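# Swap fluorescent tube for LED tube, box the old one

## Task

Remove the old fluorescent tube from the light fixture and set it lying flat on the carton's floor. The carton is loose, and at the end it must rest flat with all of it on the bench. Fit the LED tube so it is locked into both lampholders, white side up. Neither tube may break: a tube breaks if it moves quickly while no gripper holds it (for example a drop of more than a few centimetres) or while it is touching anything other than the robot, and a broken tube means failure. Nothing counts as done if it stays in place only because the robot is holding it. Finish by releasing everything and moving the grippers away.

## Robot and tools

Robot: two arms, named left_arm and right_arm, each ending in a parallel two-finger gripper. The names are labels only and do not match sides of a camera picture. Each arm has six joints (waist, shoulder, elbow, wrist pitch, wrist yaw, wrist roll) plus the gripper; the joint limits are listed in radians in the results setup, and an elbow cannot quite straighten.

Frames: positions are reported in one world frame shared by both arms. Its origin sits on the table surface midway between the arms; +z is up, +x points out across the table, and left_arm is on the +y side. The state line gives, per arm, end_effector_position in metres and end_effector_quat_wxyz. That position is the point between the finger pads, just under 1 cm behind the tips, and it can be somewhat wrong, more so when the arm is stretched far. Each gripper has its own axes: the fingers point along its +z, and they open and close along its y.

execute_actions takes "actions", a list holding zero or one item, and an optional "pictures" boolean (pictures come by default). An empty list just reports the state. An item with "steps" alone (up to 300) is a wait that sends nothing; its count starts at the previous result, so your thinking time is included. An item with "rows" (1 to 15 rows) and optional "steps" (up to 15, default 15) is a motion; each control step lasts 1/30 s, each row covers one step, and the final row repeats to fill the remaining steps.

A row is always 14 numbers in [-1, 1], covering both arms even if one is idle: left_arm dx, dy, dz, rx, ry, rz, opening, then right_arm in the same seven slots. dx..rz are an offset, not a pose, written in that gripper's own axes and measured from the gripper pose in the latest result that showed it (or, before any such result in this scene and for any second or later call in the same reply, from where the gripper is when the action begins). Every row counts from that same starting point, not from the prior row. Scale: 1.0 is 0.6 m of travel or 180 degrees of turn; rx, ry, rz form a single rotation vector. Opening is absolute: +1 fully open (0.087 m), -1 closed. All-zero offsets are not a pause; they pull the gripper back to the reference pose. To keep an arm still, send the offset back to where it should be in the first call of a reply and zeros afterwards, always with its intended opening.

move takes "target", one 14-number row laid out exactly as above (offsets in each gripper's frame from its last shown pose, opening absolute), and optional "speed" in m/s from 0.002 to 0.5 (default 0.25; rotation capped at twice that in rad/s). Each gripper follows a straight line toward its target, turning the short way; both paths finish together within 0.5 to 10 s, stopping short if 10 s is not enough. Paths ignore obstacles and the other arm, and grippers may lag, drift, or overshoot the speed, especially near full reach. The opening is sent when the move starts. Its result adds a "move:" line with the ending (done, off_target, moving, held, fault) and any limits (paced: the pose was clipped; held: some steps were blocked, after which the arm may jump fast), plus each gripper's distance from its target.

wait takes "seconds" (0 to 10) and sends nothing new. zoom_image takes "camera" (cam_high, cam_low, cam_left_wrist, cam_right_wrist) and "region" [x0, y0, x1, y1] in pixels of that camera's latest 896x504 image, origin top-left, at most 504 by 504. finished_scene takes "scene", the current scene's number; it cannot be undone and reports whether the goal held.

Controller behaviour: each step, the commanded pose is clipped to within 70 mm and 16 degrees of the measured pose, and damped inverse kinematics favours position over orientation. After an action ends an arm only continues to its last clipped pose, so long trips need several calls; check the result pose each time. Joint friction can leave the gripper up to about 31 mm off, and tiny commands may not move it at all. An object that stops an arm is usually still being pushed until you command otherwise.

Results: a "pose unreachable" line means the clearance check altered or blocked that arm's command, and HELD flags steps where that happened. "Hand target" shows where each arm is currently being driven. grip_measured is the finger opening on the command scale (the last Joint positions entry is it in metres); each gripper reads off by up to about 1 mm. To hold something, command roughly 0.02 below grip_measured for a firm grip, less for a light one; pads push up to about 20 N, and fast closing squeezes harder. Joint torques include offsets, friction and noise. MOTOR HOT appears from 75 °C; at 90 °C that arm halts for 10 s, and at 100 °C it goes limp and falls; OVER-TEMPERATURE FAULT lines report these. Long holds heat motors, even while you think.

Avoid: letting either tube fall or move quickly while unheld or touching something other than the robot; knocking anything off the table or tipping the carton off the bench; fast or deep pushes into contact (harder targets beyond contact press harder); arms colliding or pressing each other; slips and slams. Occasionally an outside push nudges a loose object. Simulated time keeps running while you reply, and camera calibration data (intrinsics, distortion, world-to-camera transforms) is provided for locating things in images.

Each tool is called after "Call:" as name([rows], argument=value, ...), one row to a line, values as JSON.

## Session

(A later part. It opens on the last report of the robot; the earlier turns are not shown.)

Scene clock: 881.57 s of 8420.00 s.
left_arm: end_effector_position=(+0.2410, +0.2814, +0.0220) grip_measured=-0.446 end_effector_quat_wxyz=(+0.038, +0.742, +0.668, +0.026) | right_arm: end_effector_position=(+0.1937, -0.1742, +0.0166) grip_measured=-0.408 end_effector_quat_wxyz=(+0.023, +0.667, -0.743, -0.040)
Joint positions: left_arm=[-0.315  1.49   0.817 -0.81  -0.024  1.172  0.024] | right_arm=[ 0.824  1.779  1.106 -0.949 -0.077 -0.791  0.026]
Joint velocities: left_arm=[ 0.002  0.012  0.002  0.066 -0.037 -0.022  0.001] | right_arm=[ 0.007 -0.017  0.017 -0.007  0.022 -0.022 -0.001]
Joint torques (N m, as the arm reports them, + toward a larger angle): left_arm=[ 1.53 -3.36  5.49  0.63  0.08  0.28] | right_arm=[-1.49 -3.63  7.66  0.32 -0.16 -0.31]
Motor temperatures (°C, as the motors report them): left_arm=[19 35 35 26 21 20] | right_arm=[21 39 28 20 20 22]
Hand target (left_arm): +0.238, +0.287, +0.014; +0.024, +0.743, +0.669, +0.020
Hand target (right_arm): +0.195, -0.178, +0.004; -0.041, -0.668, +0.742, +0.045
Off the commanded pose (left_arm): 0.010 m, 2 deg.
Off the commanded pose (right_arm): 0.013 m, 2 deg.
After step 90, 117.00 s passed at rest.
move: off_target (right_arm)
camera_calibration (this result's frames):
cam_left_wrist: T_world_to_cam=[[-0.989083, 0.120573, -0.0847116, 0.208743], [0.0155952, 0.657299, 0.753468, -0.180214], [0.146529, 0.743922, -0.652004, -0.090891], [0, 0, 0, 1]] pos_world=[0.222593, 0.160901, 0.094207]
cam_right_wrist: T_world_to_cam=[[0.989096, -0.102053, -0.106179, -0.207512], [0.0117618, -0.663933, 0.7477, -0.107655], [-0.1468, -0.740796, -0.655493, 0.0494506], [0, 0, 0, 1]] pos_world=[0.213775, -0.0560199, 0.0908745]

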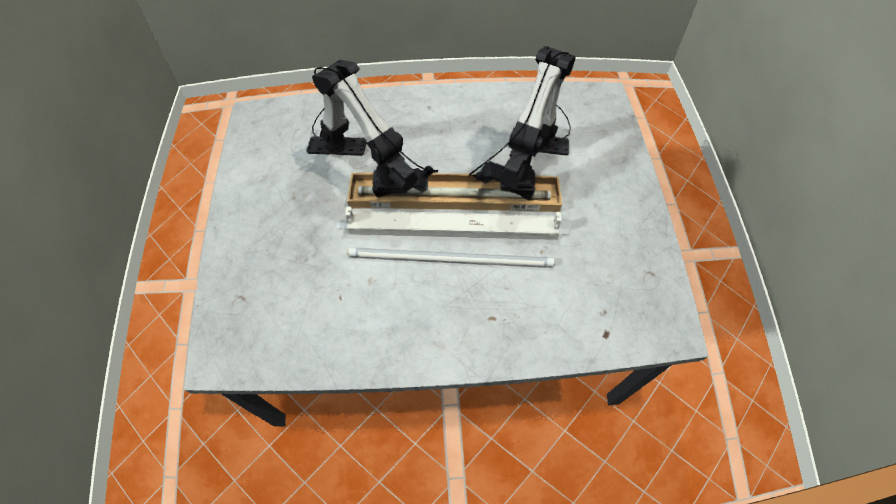

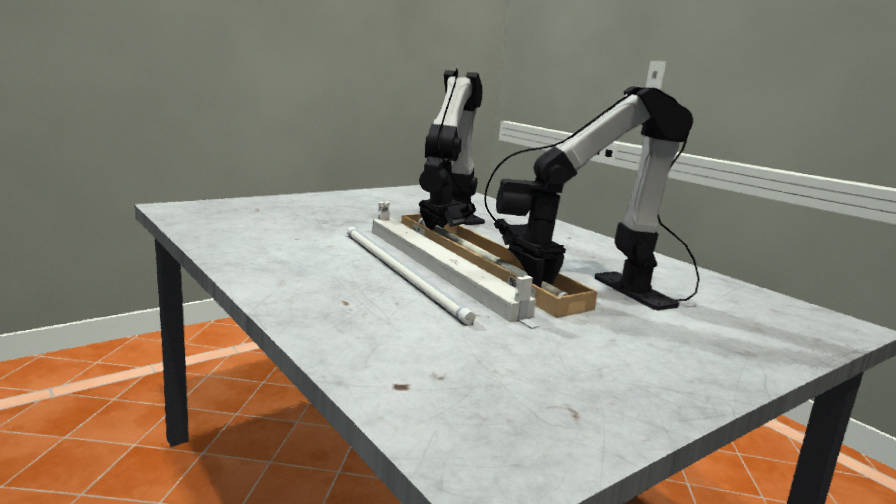

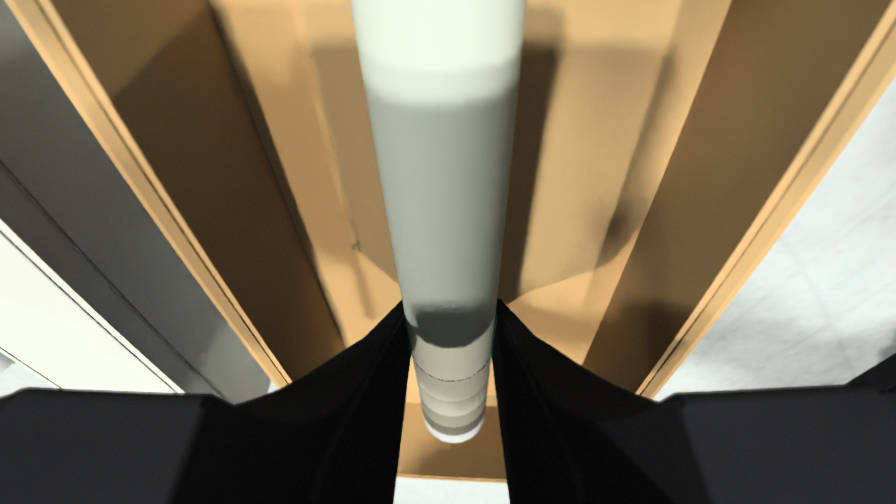

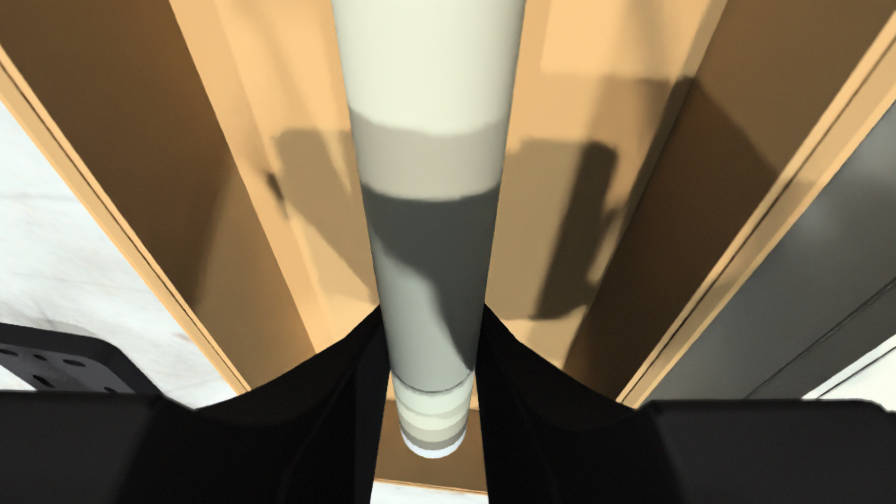

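Call:
execute_actions([
  {"rows": [[0.0016,-0.0043,0.0088,0.0076,0.0033,0.0002,-0.47,0,0,0.004,0,0,0,-0.435],[0.0018,-0.0047,0.0097,0.0084,0.0036,0.0002,-0.47,0,0,0.004,0,0,0,-0.435],[0.002,-0.0052,0.0106,0.0091,0.0039,0.0002,-0.47,0,0,0.004,0,0,0,-0.435],[0.0021,-0.0056,0.0114,0.0099,0.0043,0.0003,-0.47,0,0,0.004,0,0,0,-0.435],[0.0023,-0.006,0.0123,0.0106,0.0046,0.0003,-0.47,0,0,0.004,0,0,0,-0.435],[0.0024,-0.0065,0.0132,0.0114,0.0049,0.0003,-0.47,0,0,0.004,0,0,0,-0.435],[0.0026,-0.0069,0.0141,0.0122,0.0052,0.0003,-0.47,0,0,0.004,0,0,0,-0.435],[0.0027,-0.0073,0.015,0.0129,0.0055,0.0003,-0.47,0,0,0.004,0,0,0,-0.435],[0.0029,-0.0077,0.0158,0.0137,0.0059,0.0004,-0.47,0,0,0.004,0,0,0,-0.435],[0.003,-0.0082,0.0167,0.0144,0.0062,0.0004,-0.47,0,0,0.004,0,0,0,-0.435],[0.0032,-0.0086,0.0176,0.0152,0.0065,0.0004,-0.47,0,0,0.004,0,0,0,-0.435]], "steps": 15},
], pictures=false)

Call:
execute_actions([
  {"rows": [[0,0,0,0,0,0,-0.46,0,0,0,0,0,0,-0.422],[0,0,0,0,0,0,-0.45,0,0,0,0,0,0,-0.412],[0,0,0,0,0,0,-0.44,0,0,0,0,0,0,-0.402],[0,0,0,0,0,0,-0.43,0,0,0,0,0,0,-0.392],[0,0,0,0,0,0,-0.42,0,0,0,0,0,0,-0.382],[0,0,0,0,0,0,-0.40,0,0,0,0,0,0,-0.362],[0,0,0,0,0,0,-0.37,0,0,0,0,0,0,-0.332],[0,0,0,0,0,0,-0.34,0,0,0,0,0,0,-0.30],[0,0,0,0,0,0,-0.30,0,0,0,0,0,0,-0.26],[0,0,0,0,0,0,-0.26,0,0,0,0,0,0,-0.22],[0,0,0,0,0,0,-0.22,0,0,0,0,0,0,-0.18],[0,0,0,0,0,0,-0.18,0,0,0,0,0,0,-0.14],[0,0,0,0,0,0,-0.15,0,0,0,0,0,0,-0.11],[0,0,0,0,0,0,-0.12,0,0,0,0,0,0,-0.08],[0,0,0,0,0,0,-0.10,0,0,0,0,0,0,-0.06]], "steps": 15},
], pictures=false)

Call:
move(target=[-0.0036, 0.0165, -0.1257, 0, 0, 0, -0.1, -0.0083, 0.0037, -0.1265, 0, 0, 0, -0.06], speed=0.1)

Call:
move(target=[0.0018, 0.3742, 0.0467, 0.0055, 0, 0.0078, 0.15, 0.0168, -0.3577, -0.0135, 0.048, 0, 0.0072, 0.19], speed=0.2)

Scene clock: 1002.07 s of 8420.00 s.
left_arm: end_effector_position=(+0.2407, +0.2815, +0.0216) grip_measured=-0.446 end_effector_quat_wxyz=(+0.037, +0.742, +0.669, +0.025) | right_arm: end_effector_position=(+0.1937, -0.1742, +0.0166) grip_measured=-0.408 end_effector_quat_wxyz=(+0.023, +0.667, -0.744, -0.040)
Joint positions: left_arm=[-0.315  1.491  0.817 -0.81  -0.024  1.172  0.024] | right_arm=[ 0.824  1.779  1.106 -0.949 -0.077 -0.791  0.026]
Joint velocities: left_arm=[ 0.007 -0.007 -0.002  0.007  0.007  0.037  0.001] | right_arm=[ 0.007  0.007  0.002 -0.022  0.007 -0.037  0.001]
Joint torques (N m, as the arm reports them, + toward a larger angle): left_arm=[ 0.36 -1.18  6.41  0.56  0.06  0.09] | right_arm=[-0.32 -6.64  6.67  0.31 -0.06 -0.09]
Motor temperatures (°C, as the motors report them): left_arm=[19 31 34 25 21 20] | right_arm=[22 32 29 20 20 22]
Hand target (left_arm): +0.237, +0.284, +0.011; +0.014, +0.743, +0.669, +0.017
Hand target (right_arm): +0.194, -0.174, +0.014; -0.023, -0.667, +0.743, +0.040
Off the commanded pose (left_arm): 0.011 m, 3 deg.
Off the commanded pose (right_arm): 0.002 m, 0 deg.
Steps of this call (steps 1 to 90: nothing new was sent; then 117.00 s passed at rest; steps 91 to 105: all 15 steps of this action). Readings (end_effector_position):
91: left_arm (+0.2410, +0.2814, +0.0220) | right_arm (+0.1937, -0.1742, +0.0166)
92: left_arm (+0.2410, +0.2814, +0.0220) | right_arm (+0.1937, -0.1742, +0.0166)
94: left_arm (+0.2410, +0.2814, +0.0220) | right_arm (+0.1937, -0.1742, +0.0166)
98: left_arm (+0.2409, +0.2814, +0.0218) | right_arm (+0.1937, -0.1742, +0.0166)
105: the state above

Scene clock: 1002.57 s of 8420.00 s.
left_arm: end_effector_position=(+0.2410, +0.2813, +0.0221) grip_measured=-0.112 end_effector_quat_wxyz=(+0.038, +0.742, +0.668, +0.026) | right_arm: end_effector_position=(+0.1881, -0.1741, +0.0176) grip_measured=-0.073 end_effector_quat_wxyz=(+0.031, +0.665, -0.744, -0.050)
Joint positions: left_arm=[-0.315  1.489  0.817 -0.81  -0.024  1.172  0.039] | right_arm=[ 0.825  1.777  1.106 -0.967 -0.097 -0.789  0.041]
Joint velocities: left_arm=[ 0.002 -0.007 -0.002 -0.007 -0.11  -0.051  0.021] | right_arm=[ 0.027 -0.002 -0.012 -0.125 -0.007 -0.037  0.02 ]
Joint torques (N m, as the arm reports them, + toward a larger angle): left_arm=[ 0.4  -5.63  6.47  0.52  0.05  0.09] | right_arm=[-0.41 -6.64  7.31  0.4   0.26 -0.07]
Motor temperatures (°C, as the motors report them): left_arm=[19 31 34 25 21 20] | right_arm=[22 32 29 20 20 22]
Hand target (left_arm): +0.241, +0.281, +0.022; +0.037, +0.742, +0.668, +0.025
Hand target (right_arm): +0.194, -0.174, +0.017; -0.023, -0.667, +0.744, +0.040
Off the commanded pose (left_arm): 0.001 m, 0 deg.
Off the commanded pose (right_arm): 0.006 m, 1 deg.
Steps of this call (steps 1 to 15: all 15 steps of this action). Readings (end_effector_position):
1: left_arm (+0.2408, +0.2814, +0.0218) | right_arm (+0.1937, -0.1742, +0.0166)
2: left_arm (+0.2409, +0.2814, +0.0221) | right_arm (+0.1937, -0.1742, +0.0166)
4: left_arm (+0.2409, +0.2814, +0.0221) | right_arm (+0.1936, -0.1742, +0.0166)
8: left_arm (+0.2410, +0.2813, +0.0221) | right_arm (+0.1921, -0.1741, +0.0168)
15: the state above

Scene clock: 1004.17 s of 8420.00 s.
left_arm: end_effector_position=(+0.2409, +0.2814, +0.0899) grip_measured=-0.100 end_effector_quat_wxyz=(+0.027, +0.743, +0.669, +0.022) | right_arm: end_effector_position=(+0.1923, -0.1700, +0.0838) grip_measured=-0.060 end_effector_quat_wxyz=(+0.039, +0.665, -0.744, -0.051)
Joint positions: left_arm=[-0.315  1.433  1.049 -1.121 -0.024  1.172  0.039] | right_arm=[ 0.825  1.741  1.335 -1.249 -0.098 -0.789  0.041]
Joint velocities: left_arm=[ 0.002  0.007  0.002 -0.037 -0.037 -0.022  0.001] | right_arm=[-0.007 -0.002 -0.002 -0.007 -0.037 -0.037  0.001]
Joint torques (N m, as the arm reports them, + toward a larger angle): left_arm=[ 0.71 -7.06  8.55  0.42  0.06  0.14] | right_arm=[-0.75 -7.77 10.2  -0.06 -0.06 -0.14]
Motor temperatures (°C, as the motors report them): left_arm=[19 31 34 25 21 20] | right_arm=[22 32 30 20 20 22]
Hand target (left_arm): +0.244, +0.281, +0.098; +0.038, +0.742, +0.668, +0.026
Hand target (right_arm): +0.195, -0.171, +0.093; -0.031, -0.666, +0.744, +0.050
Off the commanded pose (left_arm): 0.009 m, 1 deg.
Off the commanded pose (right_arm): 0.010 m, 1 deg.
move: done
camera_calibration (this result's frames):
cam_left_wrist: T_world_to_cam=[[-0.990569, 0.121392, -0.0635346, 0.212704], [0.0307652, 0.648933, 0.760223, -0.23328], [0.133515, 0.751099, -0.646548, -0.0460044], [0, 0, 0, 1]] pos_world=[0.224017, 0.160116, 0.161115]
cam_right_wrist: T_world_to_cam=[[0.983819, -0.105548, -0.144773, -0.194847], [0.0394549, -0.660577, 0.749721, -0.160069], [-0.174765, -0.743302, -0.645724, 0.100529], [0, 0, 0, 1]] pos_world=[0.215579, -0.0515801, 0.156713]

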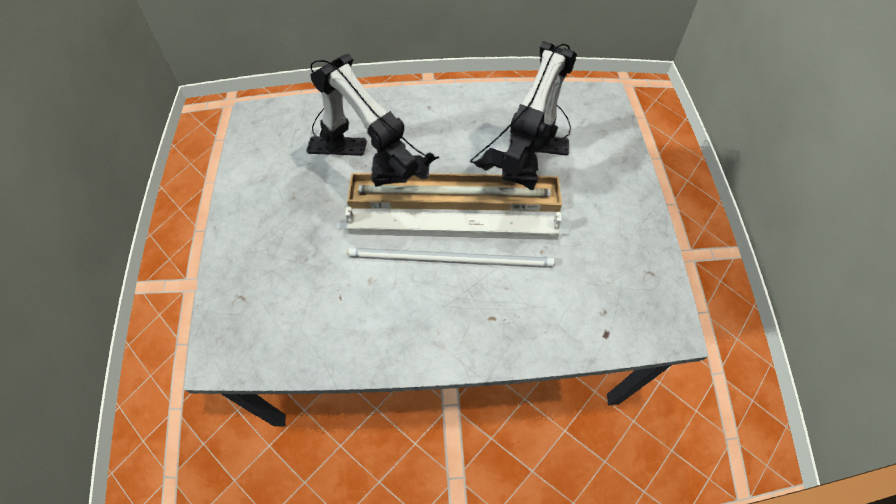

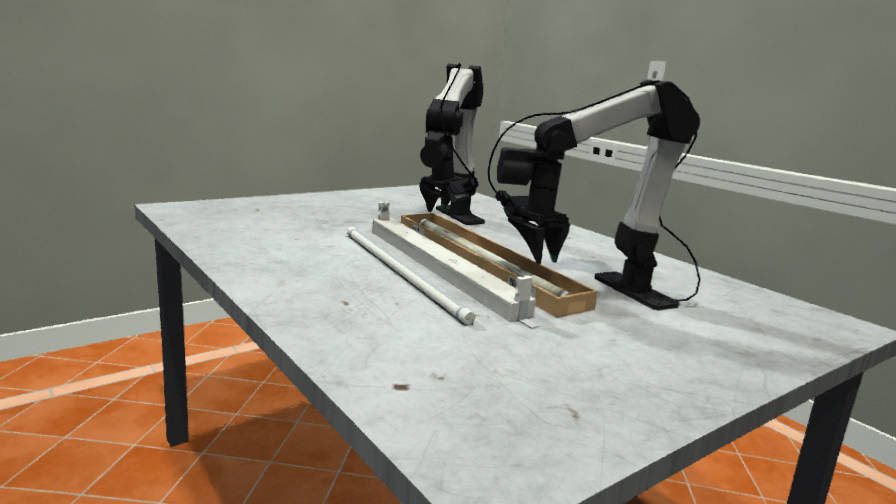

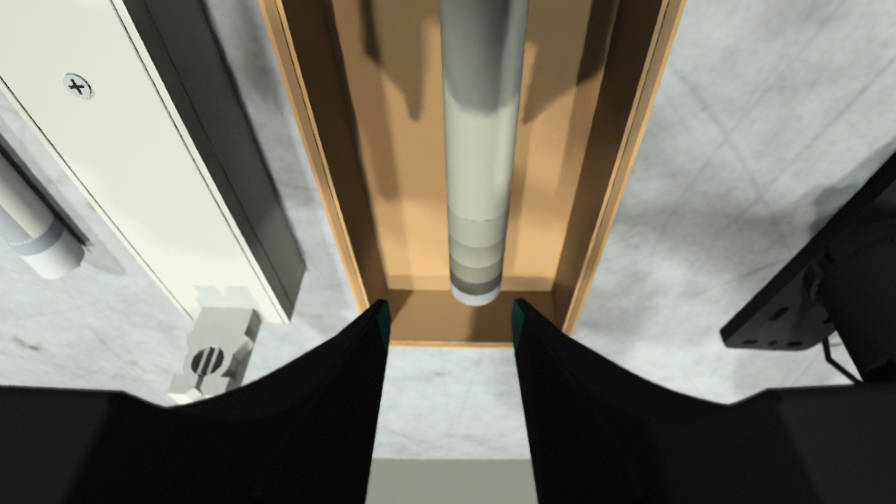

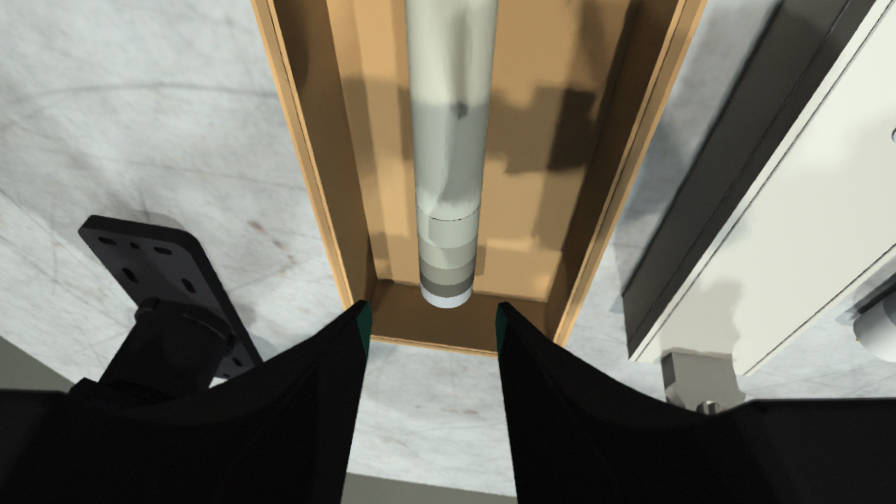

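Scene clock: 1006.07 s of 8420.00 s.
left_arm: end_effector_position=(+0.4626, +0.2624, +0.0748) grip_measured=+0.150 end_effector_quat_wxyz=(+0.018, +0.751, +0.660, +0.024) | right_arm: end_effector_position=(+0.4039, -0.2004, +0.0669) grip_measured=+0.190 end_effector_quat_wxyz=(-0.022, +0.655, -0.755, +0.008)
Joint positions: left_arm=[-0.118  2.302  2.114 -1.328 -0.022  1.394  0.05 ] | right_arm=[ 0.518  2.307  2.099 -1.315 -0.001 -1.063  0.052]
Joint velocities: left_arm=[ 0.002  0.007 -0.007 -0.037  0.066 -0.007  0.001] | right_arm=[ 0.012 -0.002  0.002 -0.022  0.051  0.037  0.002]
Joint torques (N m, as the arm reports them, + toward a larger angle): left_arm=[  0.96 -13.45   8.66   0.37   0.15   0.17] | right_arm=[-0.53 -9.77 10.52  0.19  0.07 -0.12]
Motor temperatures (°C, as the motors report them): left_arm=[19 31 34 25 21 20] | right_arm=[22 32 30 20 20 22]
Hand target (left_arm): +0.465, +0.264, +0.074; +0.019, +0.751, +0.660, +0.019
Hand target (right_arm): +0.404, -0.203, +0.063; +0.011, -0.658, +0.753, -0.008
Off the commanded pose (left_arm): 0.006 m, 1 deg.
Off the commanded pose (right_arm): 0.004 m, 1 deg.
move: done
camera_calibration (this result's frames):
cam_left_wrist: T_world_to_cam=[[-0.987989, 0.145801, -0.0511851, 0.42511], [0.0537907, 0.635033, 0.77061, -0.224092], [0.14486, 0.758601, -0.635249, -0.0791997], [0, 0, 0, 1]] pos_world=[0.443531, 0.140405, 0.144135]
cam_right_wrist: T_world_to_cam=[[0.990244, -0.137099, 0.0249094, -0.429004], [-0.10936, -0.653865, 0.748666, -0.114322], [-0.0863539, -0.744086, -0.662479, 0.0692512], [0, 0, 0, 1]] pos_world=[0.418296, -0.0820384, 0.142153]

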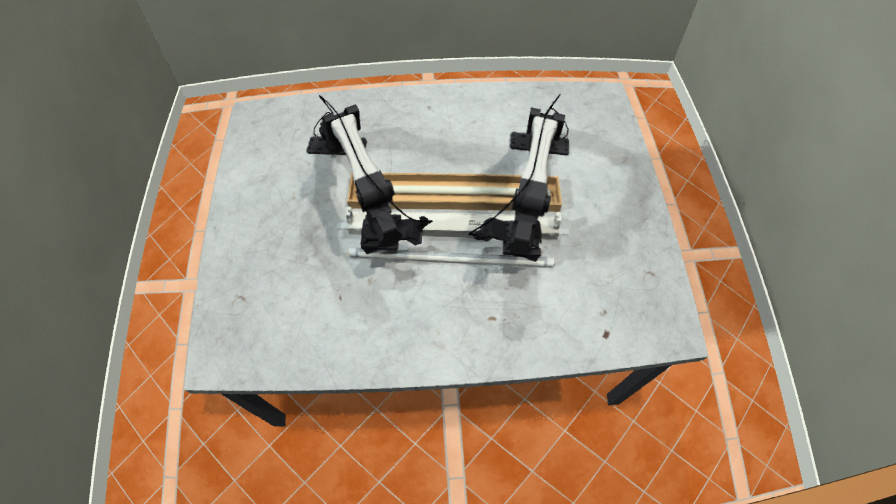

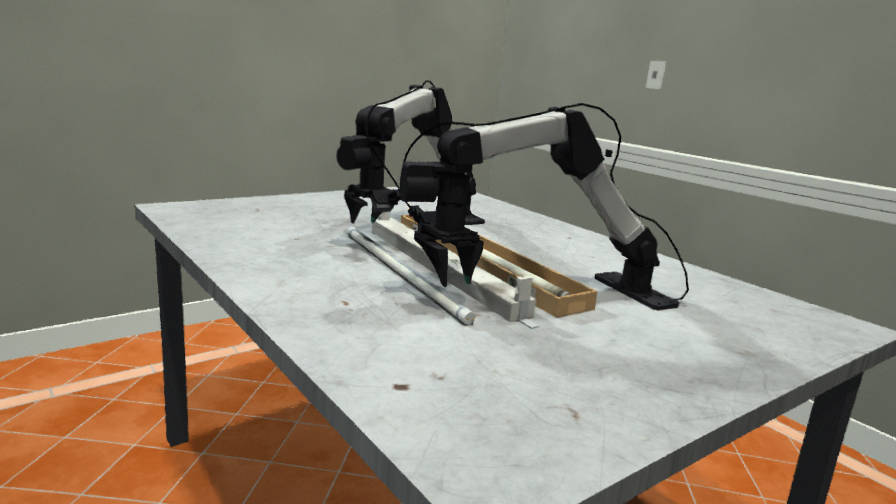

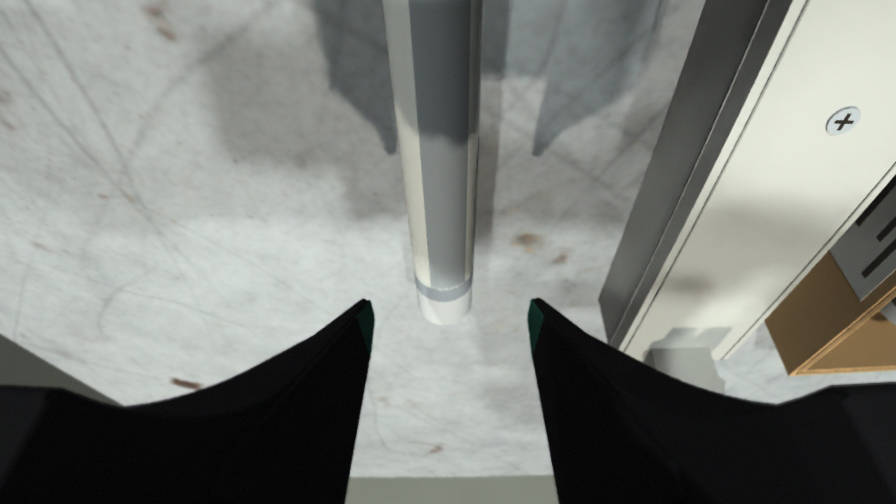

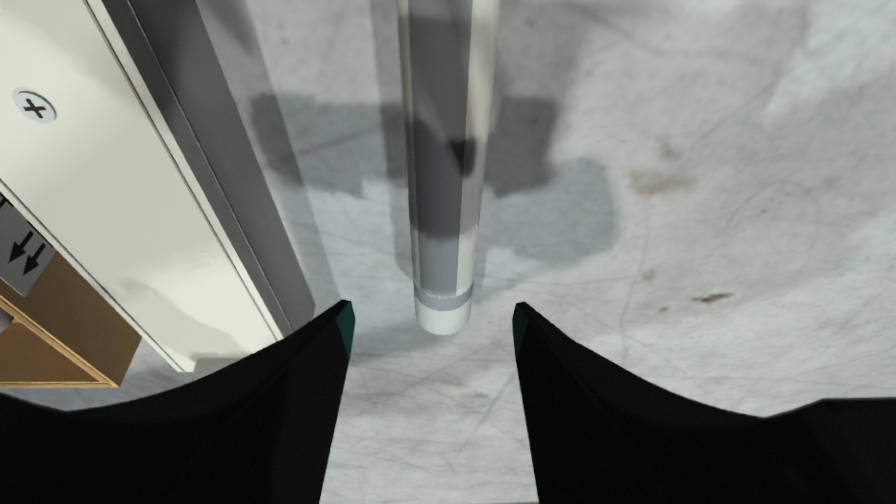

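Call:
execute_actions(actions=[])

Scene clock: 1050.70 s of 8420.00 s.
left_arm: end_effector_position=(+0.4623, +0.2625, +0.0748) grip_measured=+0.150 end_effector_quat_wxyz=(+0.017, +0.751, +0.660, +0.023) | right_arm: end_effector_position=(+0.4038, -0.2005, +0.0669) grip_measured=+0.190 end_effector_quat_wxyz=(-0.022, +0.655, -0.755, +0.007)
Joint positions: left_arm=[-0.118  2.302  2.114 -1.33  -0.022  1.394  0.05 ] | right_arm=[ 0.518  2.307  2.099 -1.316 -0.001 -1.063  0.052]
Joint velocities: left_arm=[-0.002 -0.002 -0.007  0.007 -0.095  0.007 -0.   ] | right_arm=[-0.002 -0.002 -0.017 -0.051 -0.066 -0.022  0.   ]
Joint torques (N m, as the arm reports them, + toward a larger angle): left_arm=[  0.96 -13.43   8.7    0.34   0.17   0.19] | right_arm=[-0.45 -9.73 10.62  0.19  0.07 -0.14]
Motor temperatures (°C, as the motors report them): left_arm=[19 44 38 24 22 20] | right_arm=[21 40 33 20 20 22]
Hand target (left_arm): +0.465, +0.264, +0.073; +0.019, +0.751, +0.660, +0.019
Hand target (right_arm): +0.405, -0.203, +0.063; +0.011, -0.658, +0.753, -0.008
Off the commanded pose (left_arm): 0.006 m, 1 deg.
Off the commanded pose (right_arm): 0.004 m, 1 deg.
Steps of this call (steps 1 to 90: nothing new was sent; then 41.63 s passed at rest). Readings (end_effector_position):
1: left_arm (+0.4625, +0.2624, +0.0748) | right_arm (+0.4039, -0.2004, +0.0669)
2: left_arm (+0.4625, +0.2624, +0.0748) | right_arm (+0.4038, -0.2005, +0.0669)
4: left_arm (+0.4624, +0.2625, +0.0748) | right_arm (+0.4039, -0.2005, +0.0669)
8: left_arm (+0.4624, +0.2625, +0.0748) | right_arm (+0.4038, -0.2005, +0.0669)
90: the state above
camera_calibration (this result's frames):
cam_left_wrist: T_world_to_cam=[[-0.988062, 0.145824, -0.0496806, 0.424651], [0.0549119, 0.634678, 0.770823, -0.224579], [0.143936, 0.758893, -0.635109, -0.0789003], [0, 0, 0, 1]] pos_world=[0.44327, 0.140488, 0.144097]
cam_right_wrist: T_world_to_cam=[[0.990314, -0.136714, 0.0242506, -0.42876], [-0.108583, -0.653689, 0.748933, -0.114688], [-0.0865376, -0.744311, -0.662202, 0.0691998], [0, 0, 0, 1]] pos_world=[0.418142, -0.0820818, 0.142116]

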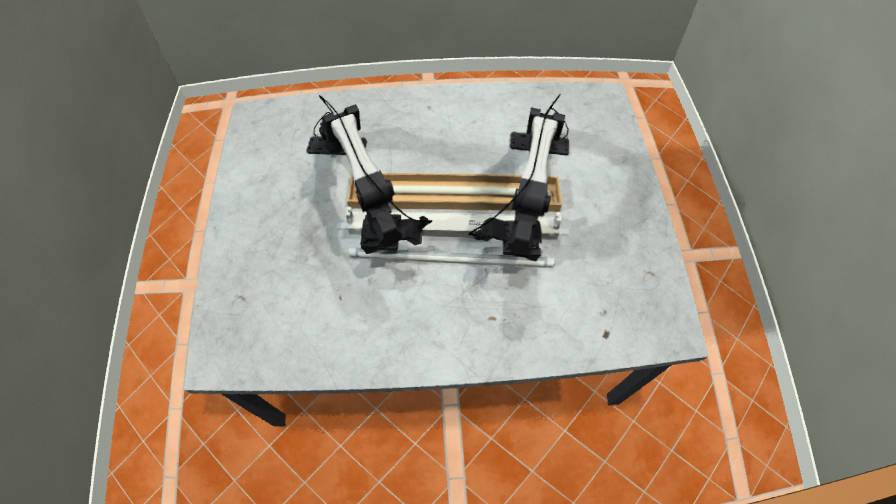

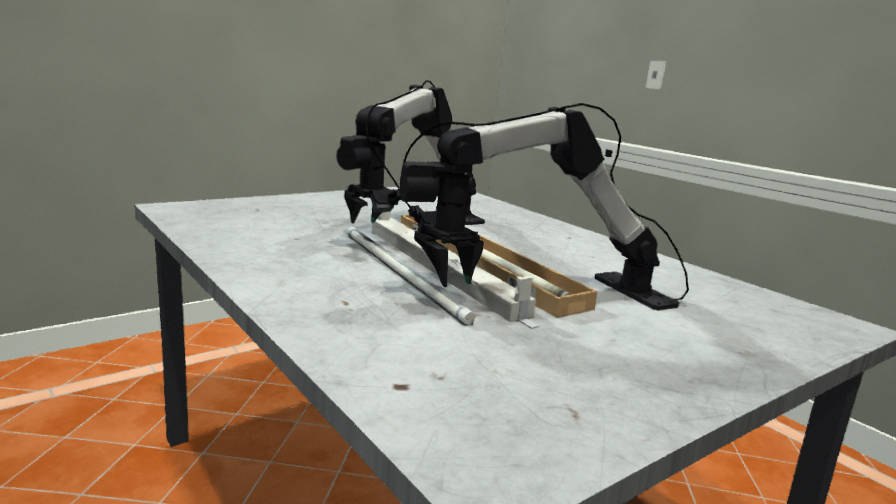

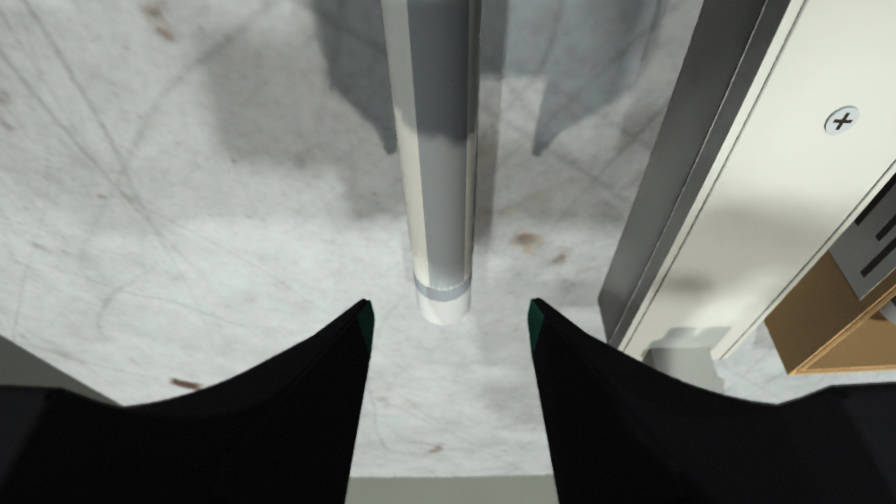

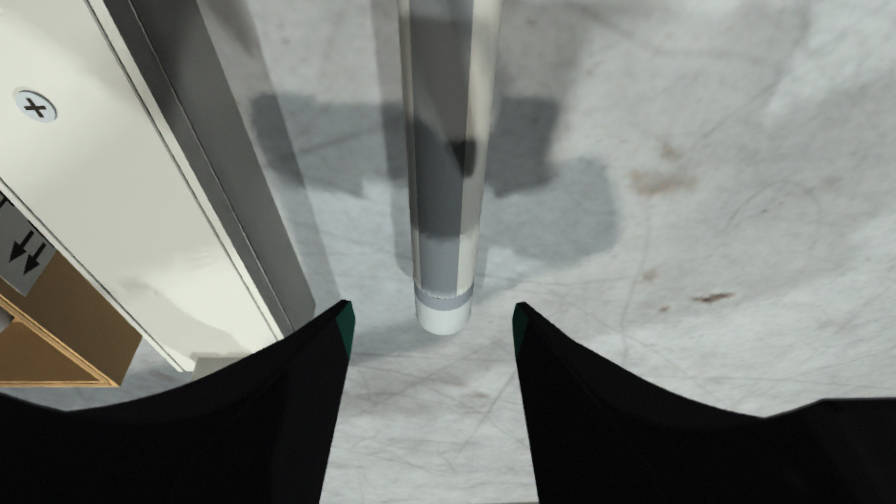

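Call:
zoom_image(camera="cam_left_wrist", region=[340, 140, 560, 340])

Call:
zoom_image(camera="cam_right_wrist", region=[325, 140, 545, 340])

Region (340, 140, 560, 340) of cam_left_wrist's 896x504 image, scaled by 2.291, with more detail than that image has; it fills the top 458 rows of this view, and the rest is white.

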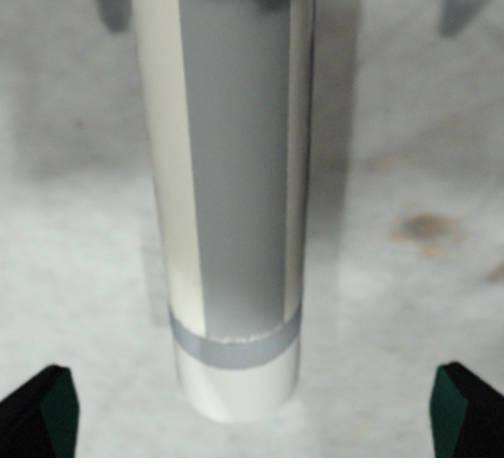

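Region (325, 140, 545, 340) of cam_right_wrist's 896x504 image, scaled by 2.291, with more detail than that image has; it fills the top 458 rows of this view, and the rest is white.

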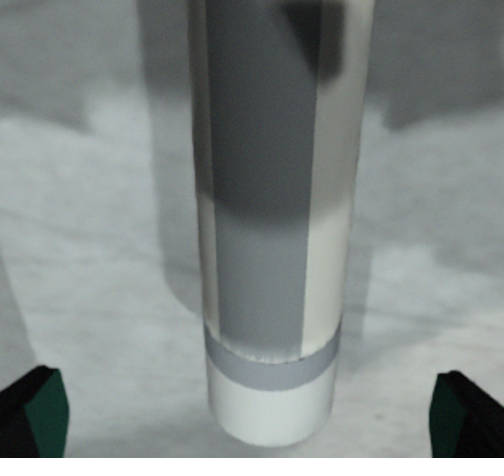

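Call:
move(target=[0.0009,0.0103,0.0904,0.0511,-0.0038,0.0009,0.15,-0.0022,-0.0070,0.0736,-0.0570,0.0078,-0.0029,0.19], speed=0.08)

Scene clock: 1172.33 s of 8420.00 s.
left_arm: end_effector_position=(+0.4689, +0.2598, +0.0241) grip_measured=+0.150 end_effector_quat_wxyz=(-0.037, +0.753, +0.657, -0.028) | right_arm: end_effector_position=(+0.4102, -0.1961, +0.0264) grip_measured=+0.190 end_effector_quat_wxyz=(+0.038, +0.658, -0.751, -0.044)
Joint positions: left_arm=[-0.108  2.552  2.36  -1.471  0.008  1.41   0.05 ] | right_arm=[ 0.502  2.57   2.402 -1.505 -0.055 -1.092  0.052]
Joint velocities: left_arm=[ 0.012  0.007 -0.007 -0.007  0.007  0.081  0.   ] | right_arm=[-0.017 -0.007 -0.027  0.022  0.066 -0.051  0.001]
Joint torques (N m, as the arm reports them, + toward a larger angle): left_arm=[  1.16 -14.47   8.43   0.05   0.16   0.23] | right_arm=[ -0.94 -10.86  10.14  -0.04  -0.1   -0.12]
Motor temperatures (°C, as the motors report them): left_arm=[19 52 40 23 22 20] | right_arm=[21 45 34 19 20 22]
Hand target (left_arm): +0.471, +0.262, +0.020; -0.038, +0.752, +0.658, -0.035
Hand target (right_arm): +0.409, -0.199, +0.022; -0.046, -0.658, +0.750, +0.051
Off the commanded pose (left_arm): 0.005 m, 1 deg.
Off the commanded pose (right_arm): 0.004 m, 1 deg.
After step 90, 117.00 s passed at rest.
move: done
camera_calibration (this result's frames):
cam_left_wrist: T_world_to_cam=[[-0.983488, 0.151318, 0.0992669, 0.421964], [0.172853, 0.622973, 0.762907, -0.236249], [0.0536012, 0.767468, -0.638842, -0.0697291], [0, 0, 0, 1]] pos_world=[0.459571, 0.13684, 0.0938028]
cam_right_wrist: T_world_to_cam=[[0.983373, -0.124987, -0.13174, -0.424311], [0.0182115, -0.653923, 0.756342, -0.133044], [-0.180681, -0.746166, -0.640774, 0.0839168], [0, 0, 0, 1]] pos_world=[0.434841, -0.077418, 0.0984994]

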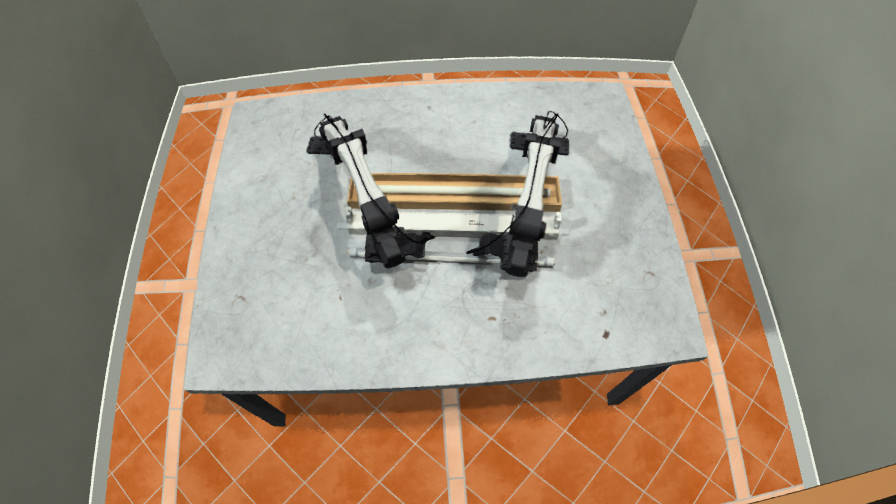

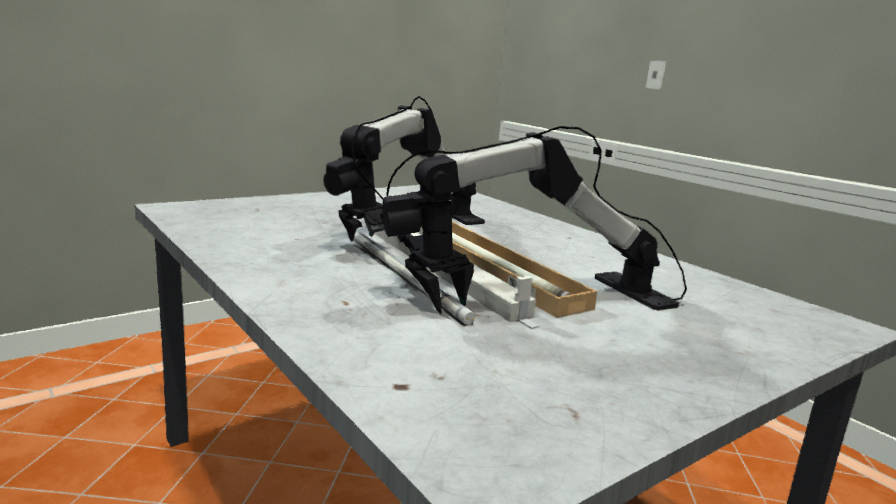

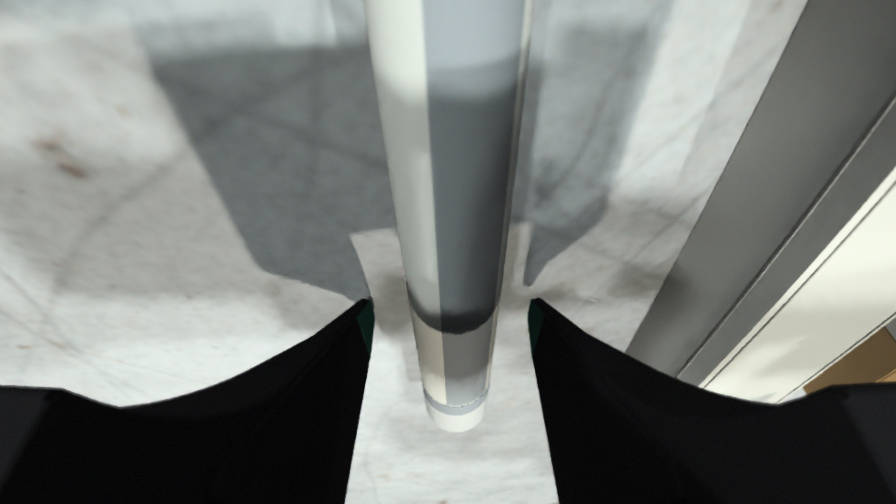

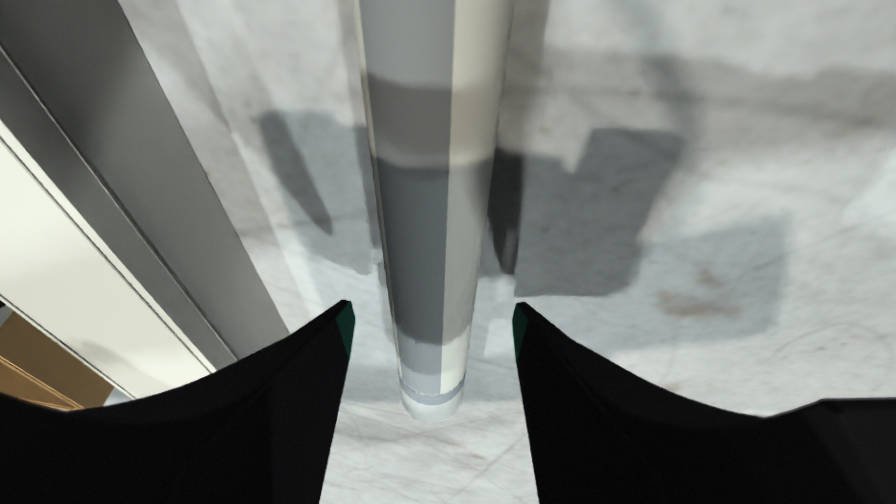

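Call:
zoom_image(camera="cam_left_wrist", region=[340, 260, 560, 440])

Call:
zoom_image(camera="cam_right_wrist", region=[325, 260, 545, 440])

Region (340, 260, 560, 440) of cam_left_wrist's 896x504 image, scaled by 2.291, with more detail than that image has; it fills the top 412 rows of this view, and the rest is white.

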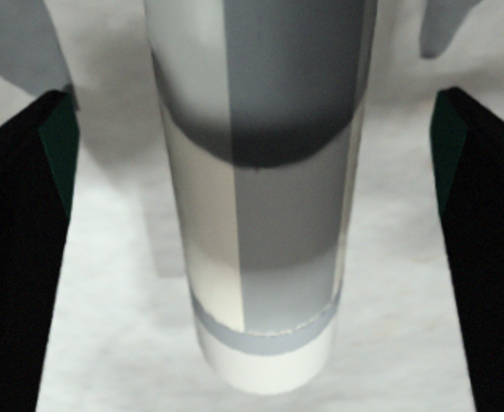

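Region (325, 260, 545, 440) of cam_right_wrist's 896x504 image, scaled by 2.291, with more detail than that image has; it fills the top 412 rows of this view, and the rest is white.

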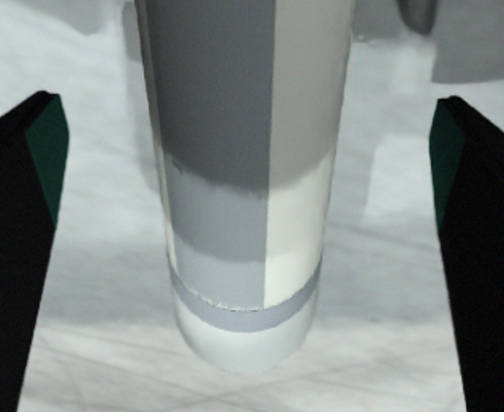

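Call:
execute_actions([
  {"rows": [[0,0,0,0,0,0,0.11,0.0003,0.0002,0.003,-0.0012,0.0006,0,0.19],[0,0,0,0,0,0,0.07,0.0005,0.0003,0.006,-0.0023,0.0012,0,0.19],[0,0,0,0,0,0,0.03,0.0008,0.0005,0.009,-0.0034,0.0018,0,0.19],[0,0,0,0,0,0,-0.01,0.0010,0.0006,0.011,-0.0042,0.0022,0,0.19],[0,0,0,0,0,0,-0.05,0.0012,0.0007,0.013,-0.005,0.0026,0.0003,0.19],[0,0,0,0,0,0,-0.09,0.0013,0.0008,0.0145,-0.0056,0.0029,0.0003,0.19],[0,0,0,0,0,0,-0.13,0.0015,0.0009,0.016,-0.0061,0.0032,0.0003,0.19],[0,0,0,0,0,0,-0.17,0.0016,0.0009,0.0175,-0.0067,0.0035,0.0003,0.19],[0,0,0,0,0,0,-0.21,0.0017,0.0010,0.0185,-0.0071,0.0037,0.0004,0.19],[0,0,0,0,0,0,-0.25,0.0018,0.0010,0.0195,-0.0075,0.0039,0.0004,0.19],[0,0,0,0,0,0,-0.28,0.0019,0.0011,0.0205,-0.0079,0.0041,0.0004,0.19],[0,0,0,0,0,0,-0.31,0.0020,0.0012,0.0215,-0.0083,0.0043,0.0004,0.19],[0,0,0,0,0,0,-0.335,0.0021,0.0012,0.0225,-0.0086,0.0045,0.0005,0.19],[0,0,0,0,0,0,-0.355,0.0021,0.0013,0.0235,-0.009,0.0047,0.0005,0.19],[0,0,0,0,0,0,-0.375,0.0022,0.0013,0.0242,-0.0093,0.0048,0.0005,0.19]], "steps": 15},
], pictures=false)

Call:
execute_actions([
  {"rows": [[0,0,0,0,0,0,-0.385,0,0,0,0,0,0,0.19],[0,0,0,0,0,0,-0.395,0,0,0,0,0,0,0.19],[0,0,0,0,0,0,-0.403,0,0,0,0,0,0,0.19],[0,0,0,0,0,0,-0.411,0,0,0,0,0,0,0.19],[0,0,0,0,0,0,-0.418,0,0,0,0,0,0,0.19],[0,0,0,0,0,0,-0.425,0,0,0,0,0,0,0.19],[0,0,0,0,0,0,-0.431,0,0,0,0,0,0,0.19],[0,0,0,0,0,0,-0.437,0,0,0,0,0,0,0.19],[0,0,0,0,0,0,-0.443,0,0,0,0,0,0,0.19],[0,0,0,0,0,0,-0.448,0,0,0,0,0,0,0.19],[0,0,0,0,0,0,-0.453,0,0,0,0,0,0,0.19],[0,0,0,0,0,0,-0.458,0,0,0,0,0,0,0.19],[0,0,0,0,0,0,-0.463,0,0,0,0,0,0,0.19],[0,0,0,0,0,0,-0.467,0,0,0,0,0,0,0.19],[0,0,0,0,0,0,-0.47,0,0,0,0,0,0,0.19]], "steps": 15},
])

Scene clock: 1216.83 s of 8420.00 s.
left_arm: end_effector_position=(+0.4686, +0.2599, +0.0242) grip_measured=-0.364 end_effector_quat_wxyz=(-0.038, +0.753, +0.657, -0.028) | right_arm: end_effector_position=(+0.4096, -0.1963, +0.0265) grip_measured=+0.190 end_effector_quat_wxyz=(+0.039, +0.658, -0.750, -0.045)
Joint positions: left_arm=[-0.108  2.552  2.36  -1.473  0.008  1.41   0.028] | right_arm=[ 0.502  2.57   2.402 -1.507 -0.056 -1.092  0.052]
Joint velocities: left_arm=[ 0.002 -0.017  0.002  0.007  0.007  0.037 -0.019] | right_arm=[-0.007 -0.007 -0.017  0.022 -0.066  0.007  0.001]
Joint torques (N m, as the arm reports them, + toward a larger angle): left_arm=[  0.39 -16.47   6.53   0.12   0.07   0.1 ] | right_arm=[ -0.37 -10.33   7.4    0.13  -0.04  -0.08]
Motor temperatures (°C, as the motors report them): left_arm=[19 56 40 23 22 20] | right_arm=[21 48 34 19 20 22]
Hand target (left_arm): +0.469, +0.260, +0.024; -0.037, +0.753, +0.657, -0.028
Hand target (right_arm): +0.407, -0.197, +0.012; -0.053, -0.657, +0.750, +0.050
Off the commanded pose (left_arm): 0.000 m, 0 deg.
Off the commanded pose (right_arm): 0.015 m, 2 deg.
Steps of this call (steps 1 to 90: nothing new was sent; then 41.00 s passed at rest; steps 91 to 105: all 15 steps of this action). Readings (end_effector_position):
91: left_arm (+0.4686, +0.2599, +0.0242) | right_arm (+0.4096, -0.1963, +0.0265)
92: left_arm (+0.4686, +0.2599, +0.0242) | right_arm (+0.4096, -0.1963, +0.0265)
94: left_arm (+0.4686, +0.2599, +0.0242) | right_arm (+0.4096, -0.1963, +0.0265)
98: left_arm (+0.4686, +0.2599, +0.0242) | right_arm (+0.4096, -0.1963, +0.0265)
105: the state above

Scene clock: 1217.33 s of 8420.00 s.
left_arm: end_effector_position=(+0.4680, +0.2601, +0.0242) grip_measured=-0.464 end_effector_quat_wxyz=(-0.039, +0.753, +0.657, -0.029) | right_arm: end_effector_position=(+0.4096, -0.1963, +0.0265) grip_measured=+0.190 end_effector_quat_wxyz=(+0.039, +0.658, -0.750, -0.045)
Joint positions: left_arm=[-0.108  2.552  2.36  -1.475  0.008  1.41   0.023] | right_arm=[ 0.502  2.57   2.402 -1.507 -0.056 -1.092  0.052]
Joint velocities: left_arm=[-0.002  0.007 -0.012 -0.095  0.037 -0.037 -0.002] | right_arm=[-0.022 -0.002 -0.012 -0.051  0.007 -0.022  0.   ]
Joint torques (N m, as the arm reports them, + toward a larger angle): left_arm=[  0.4  -16.47   6.53   0.12   0.08   0.11] | right_arm=[ -0.38 -12.31   7.75   0.1   -0.06  -0.07]
Motor temperatures (°C, as the motors report them): left_arm=[19 56 40 23 22 20] | right_arm=[21 48 34 19 20 22]
Hand target (left_arm): +0.469, +0.260, +0.024; -0.038, +0.753, +0.657, -0.028
Hand target (right_arm): +0.410, -0.196, +0.027; -0.039, -0.658, +0.750, +0.045
Off the commanded pose (left_arm): 0.001 m, 0 deg.
Off the commanded pose (right_arm): 0.000 m, 0 deg.
Steps of this call (steps 1 to 15: all 15 steps of this action). Readings (end_effector_position):
1: left_arm (+0.4686, +0.2599, +0.0242) | right_arm (+0.4096, -0.1963, +0.0265)
2: left_arm (+0.4686, +0.2599, +0.0242) | right_arm (+0.4096, -0.1963, +0.0265)
4: left_arm (+0.4685, +0.2599, +0.0242) | right_arm (+0.4096, -0.1963, +0.0265)
8: left_arm (+0.4680, +0.2601, +0.0242) | right_arm (+0.4096, -0.1963, +0.0265)
15: the state above
camera_calibration (this result's frames):
cam_left_wrist: T_world_to_cam=[[-0.983119, 0.151206, 0.103023, 0.420787], [0.175636, 0.622122, 0.762966, -0.237435], [0.051272, 0.768181, -0.638177, -0.0689307], [0, 0, 0, 1]] pos_world=[0.45892, 0.13704, 0.0938146]
cam_right_wrist: T_world_to_cam=[[0.983017, -0.125101, -0.134264, -0.423491], [0.0201814, -0.653499, 0.756658, -0.133955], [-0.1824, -0.746518, -0.639876, 0.084359], [0, 0, 0, 1]] pos_world=[0.43439, -0.0775428, 0.0984777]

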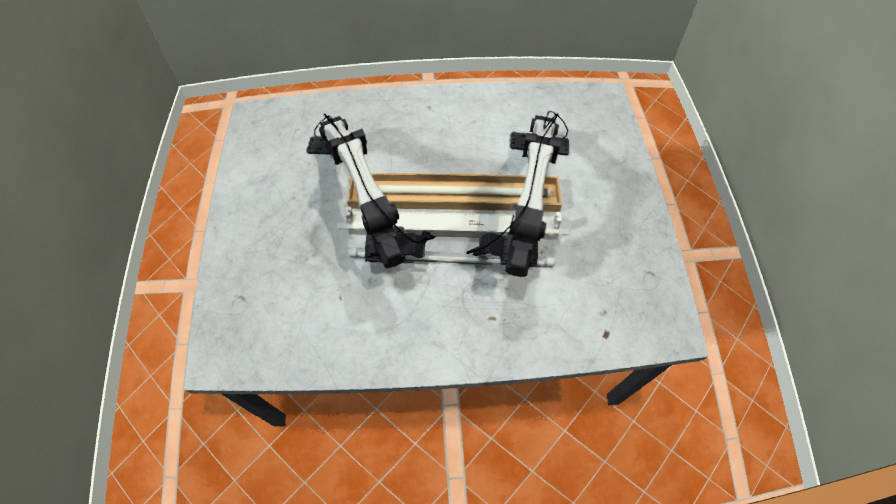

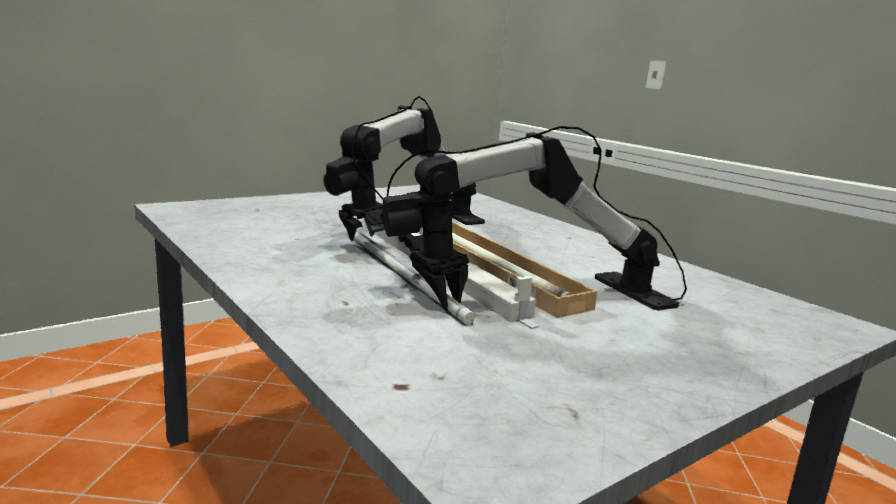

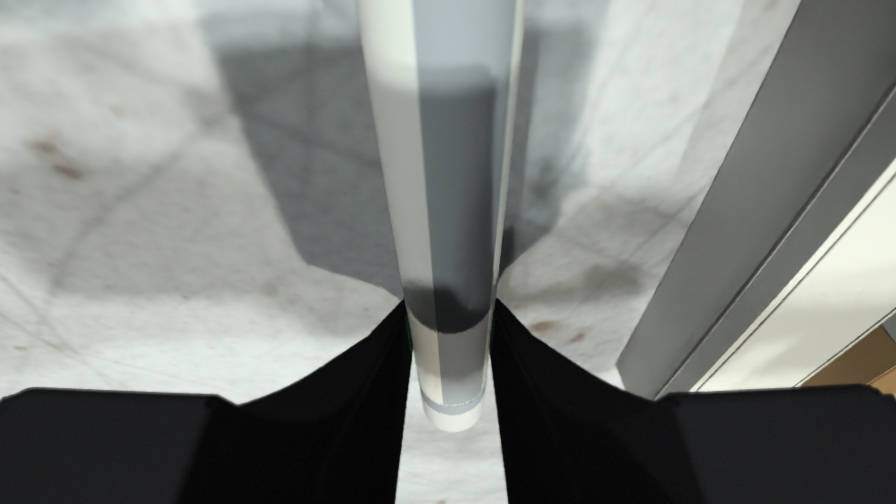

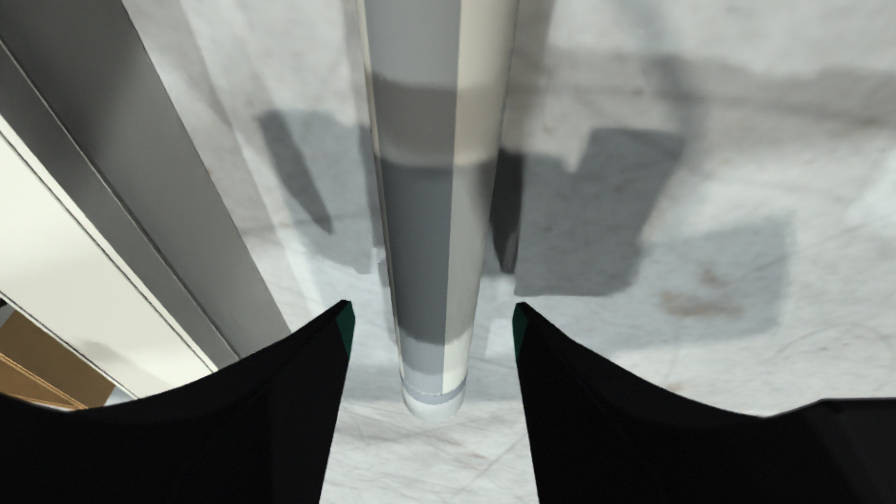

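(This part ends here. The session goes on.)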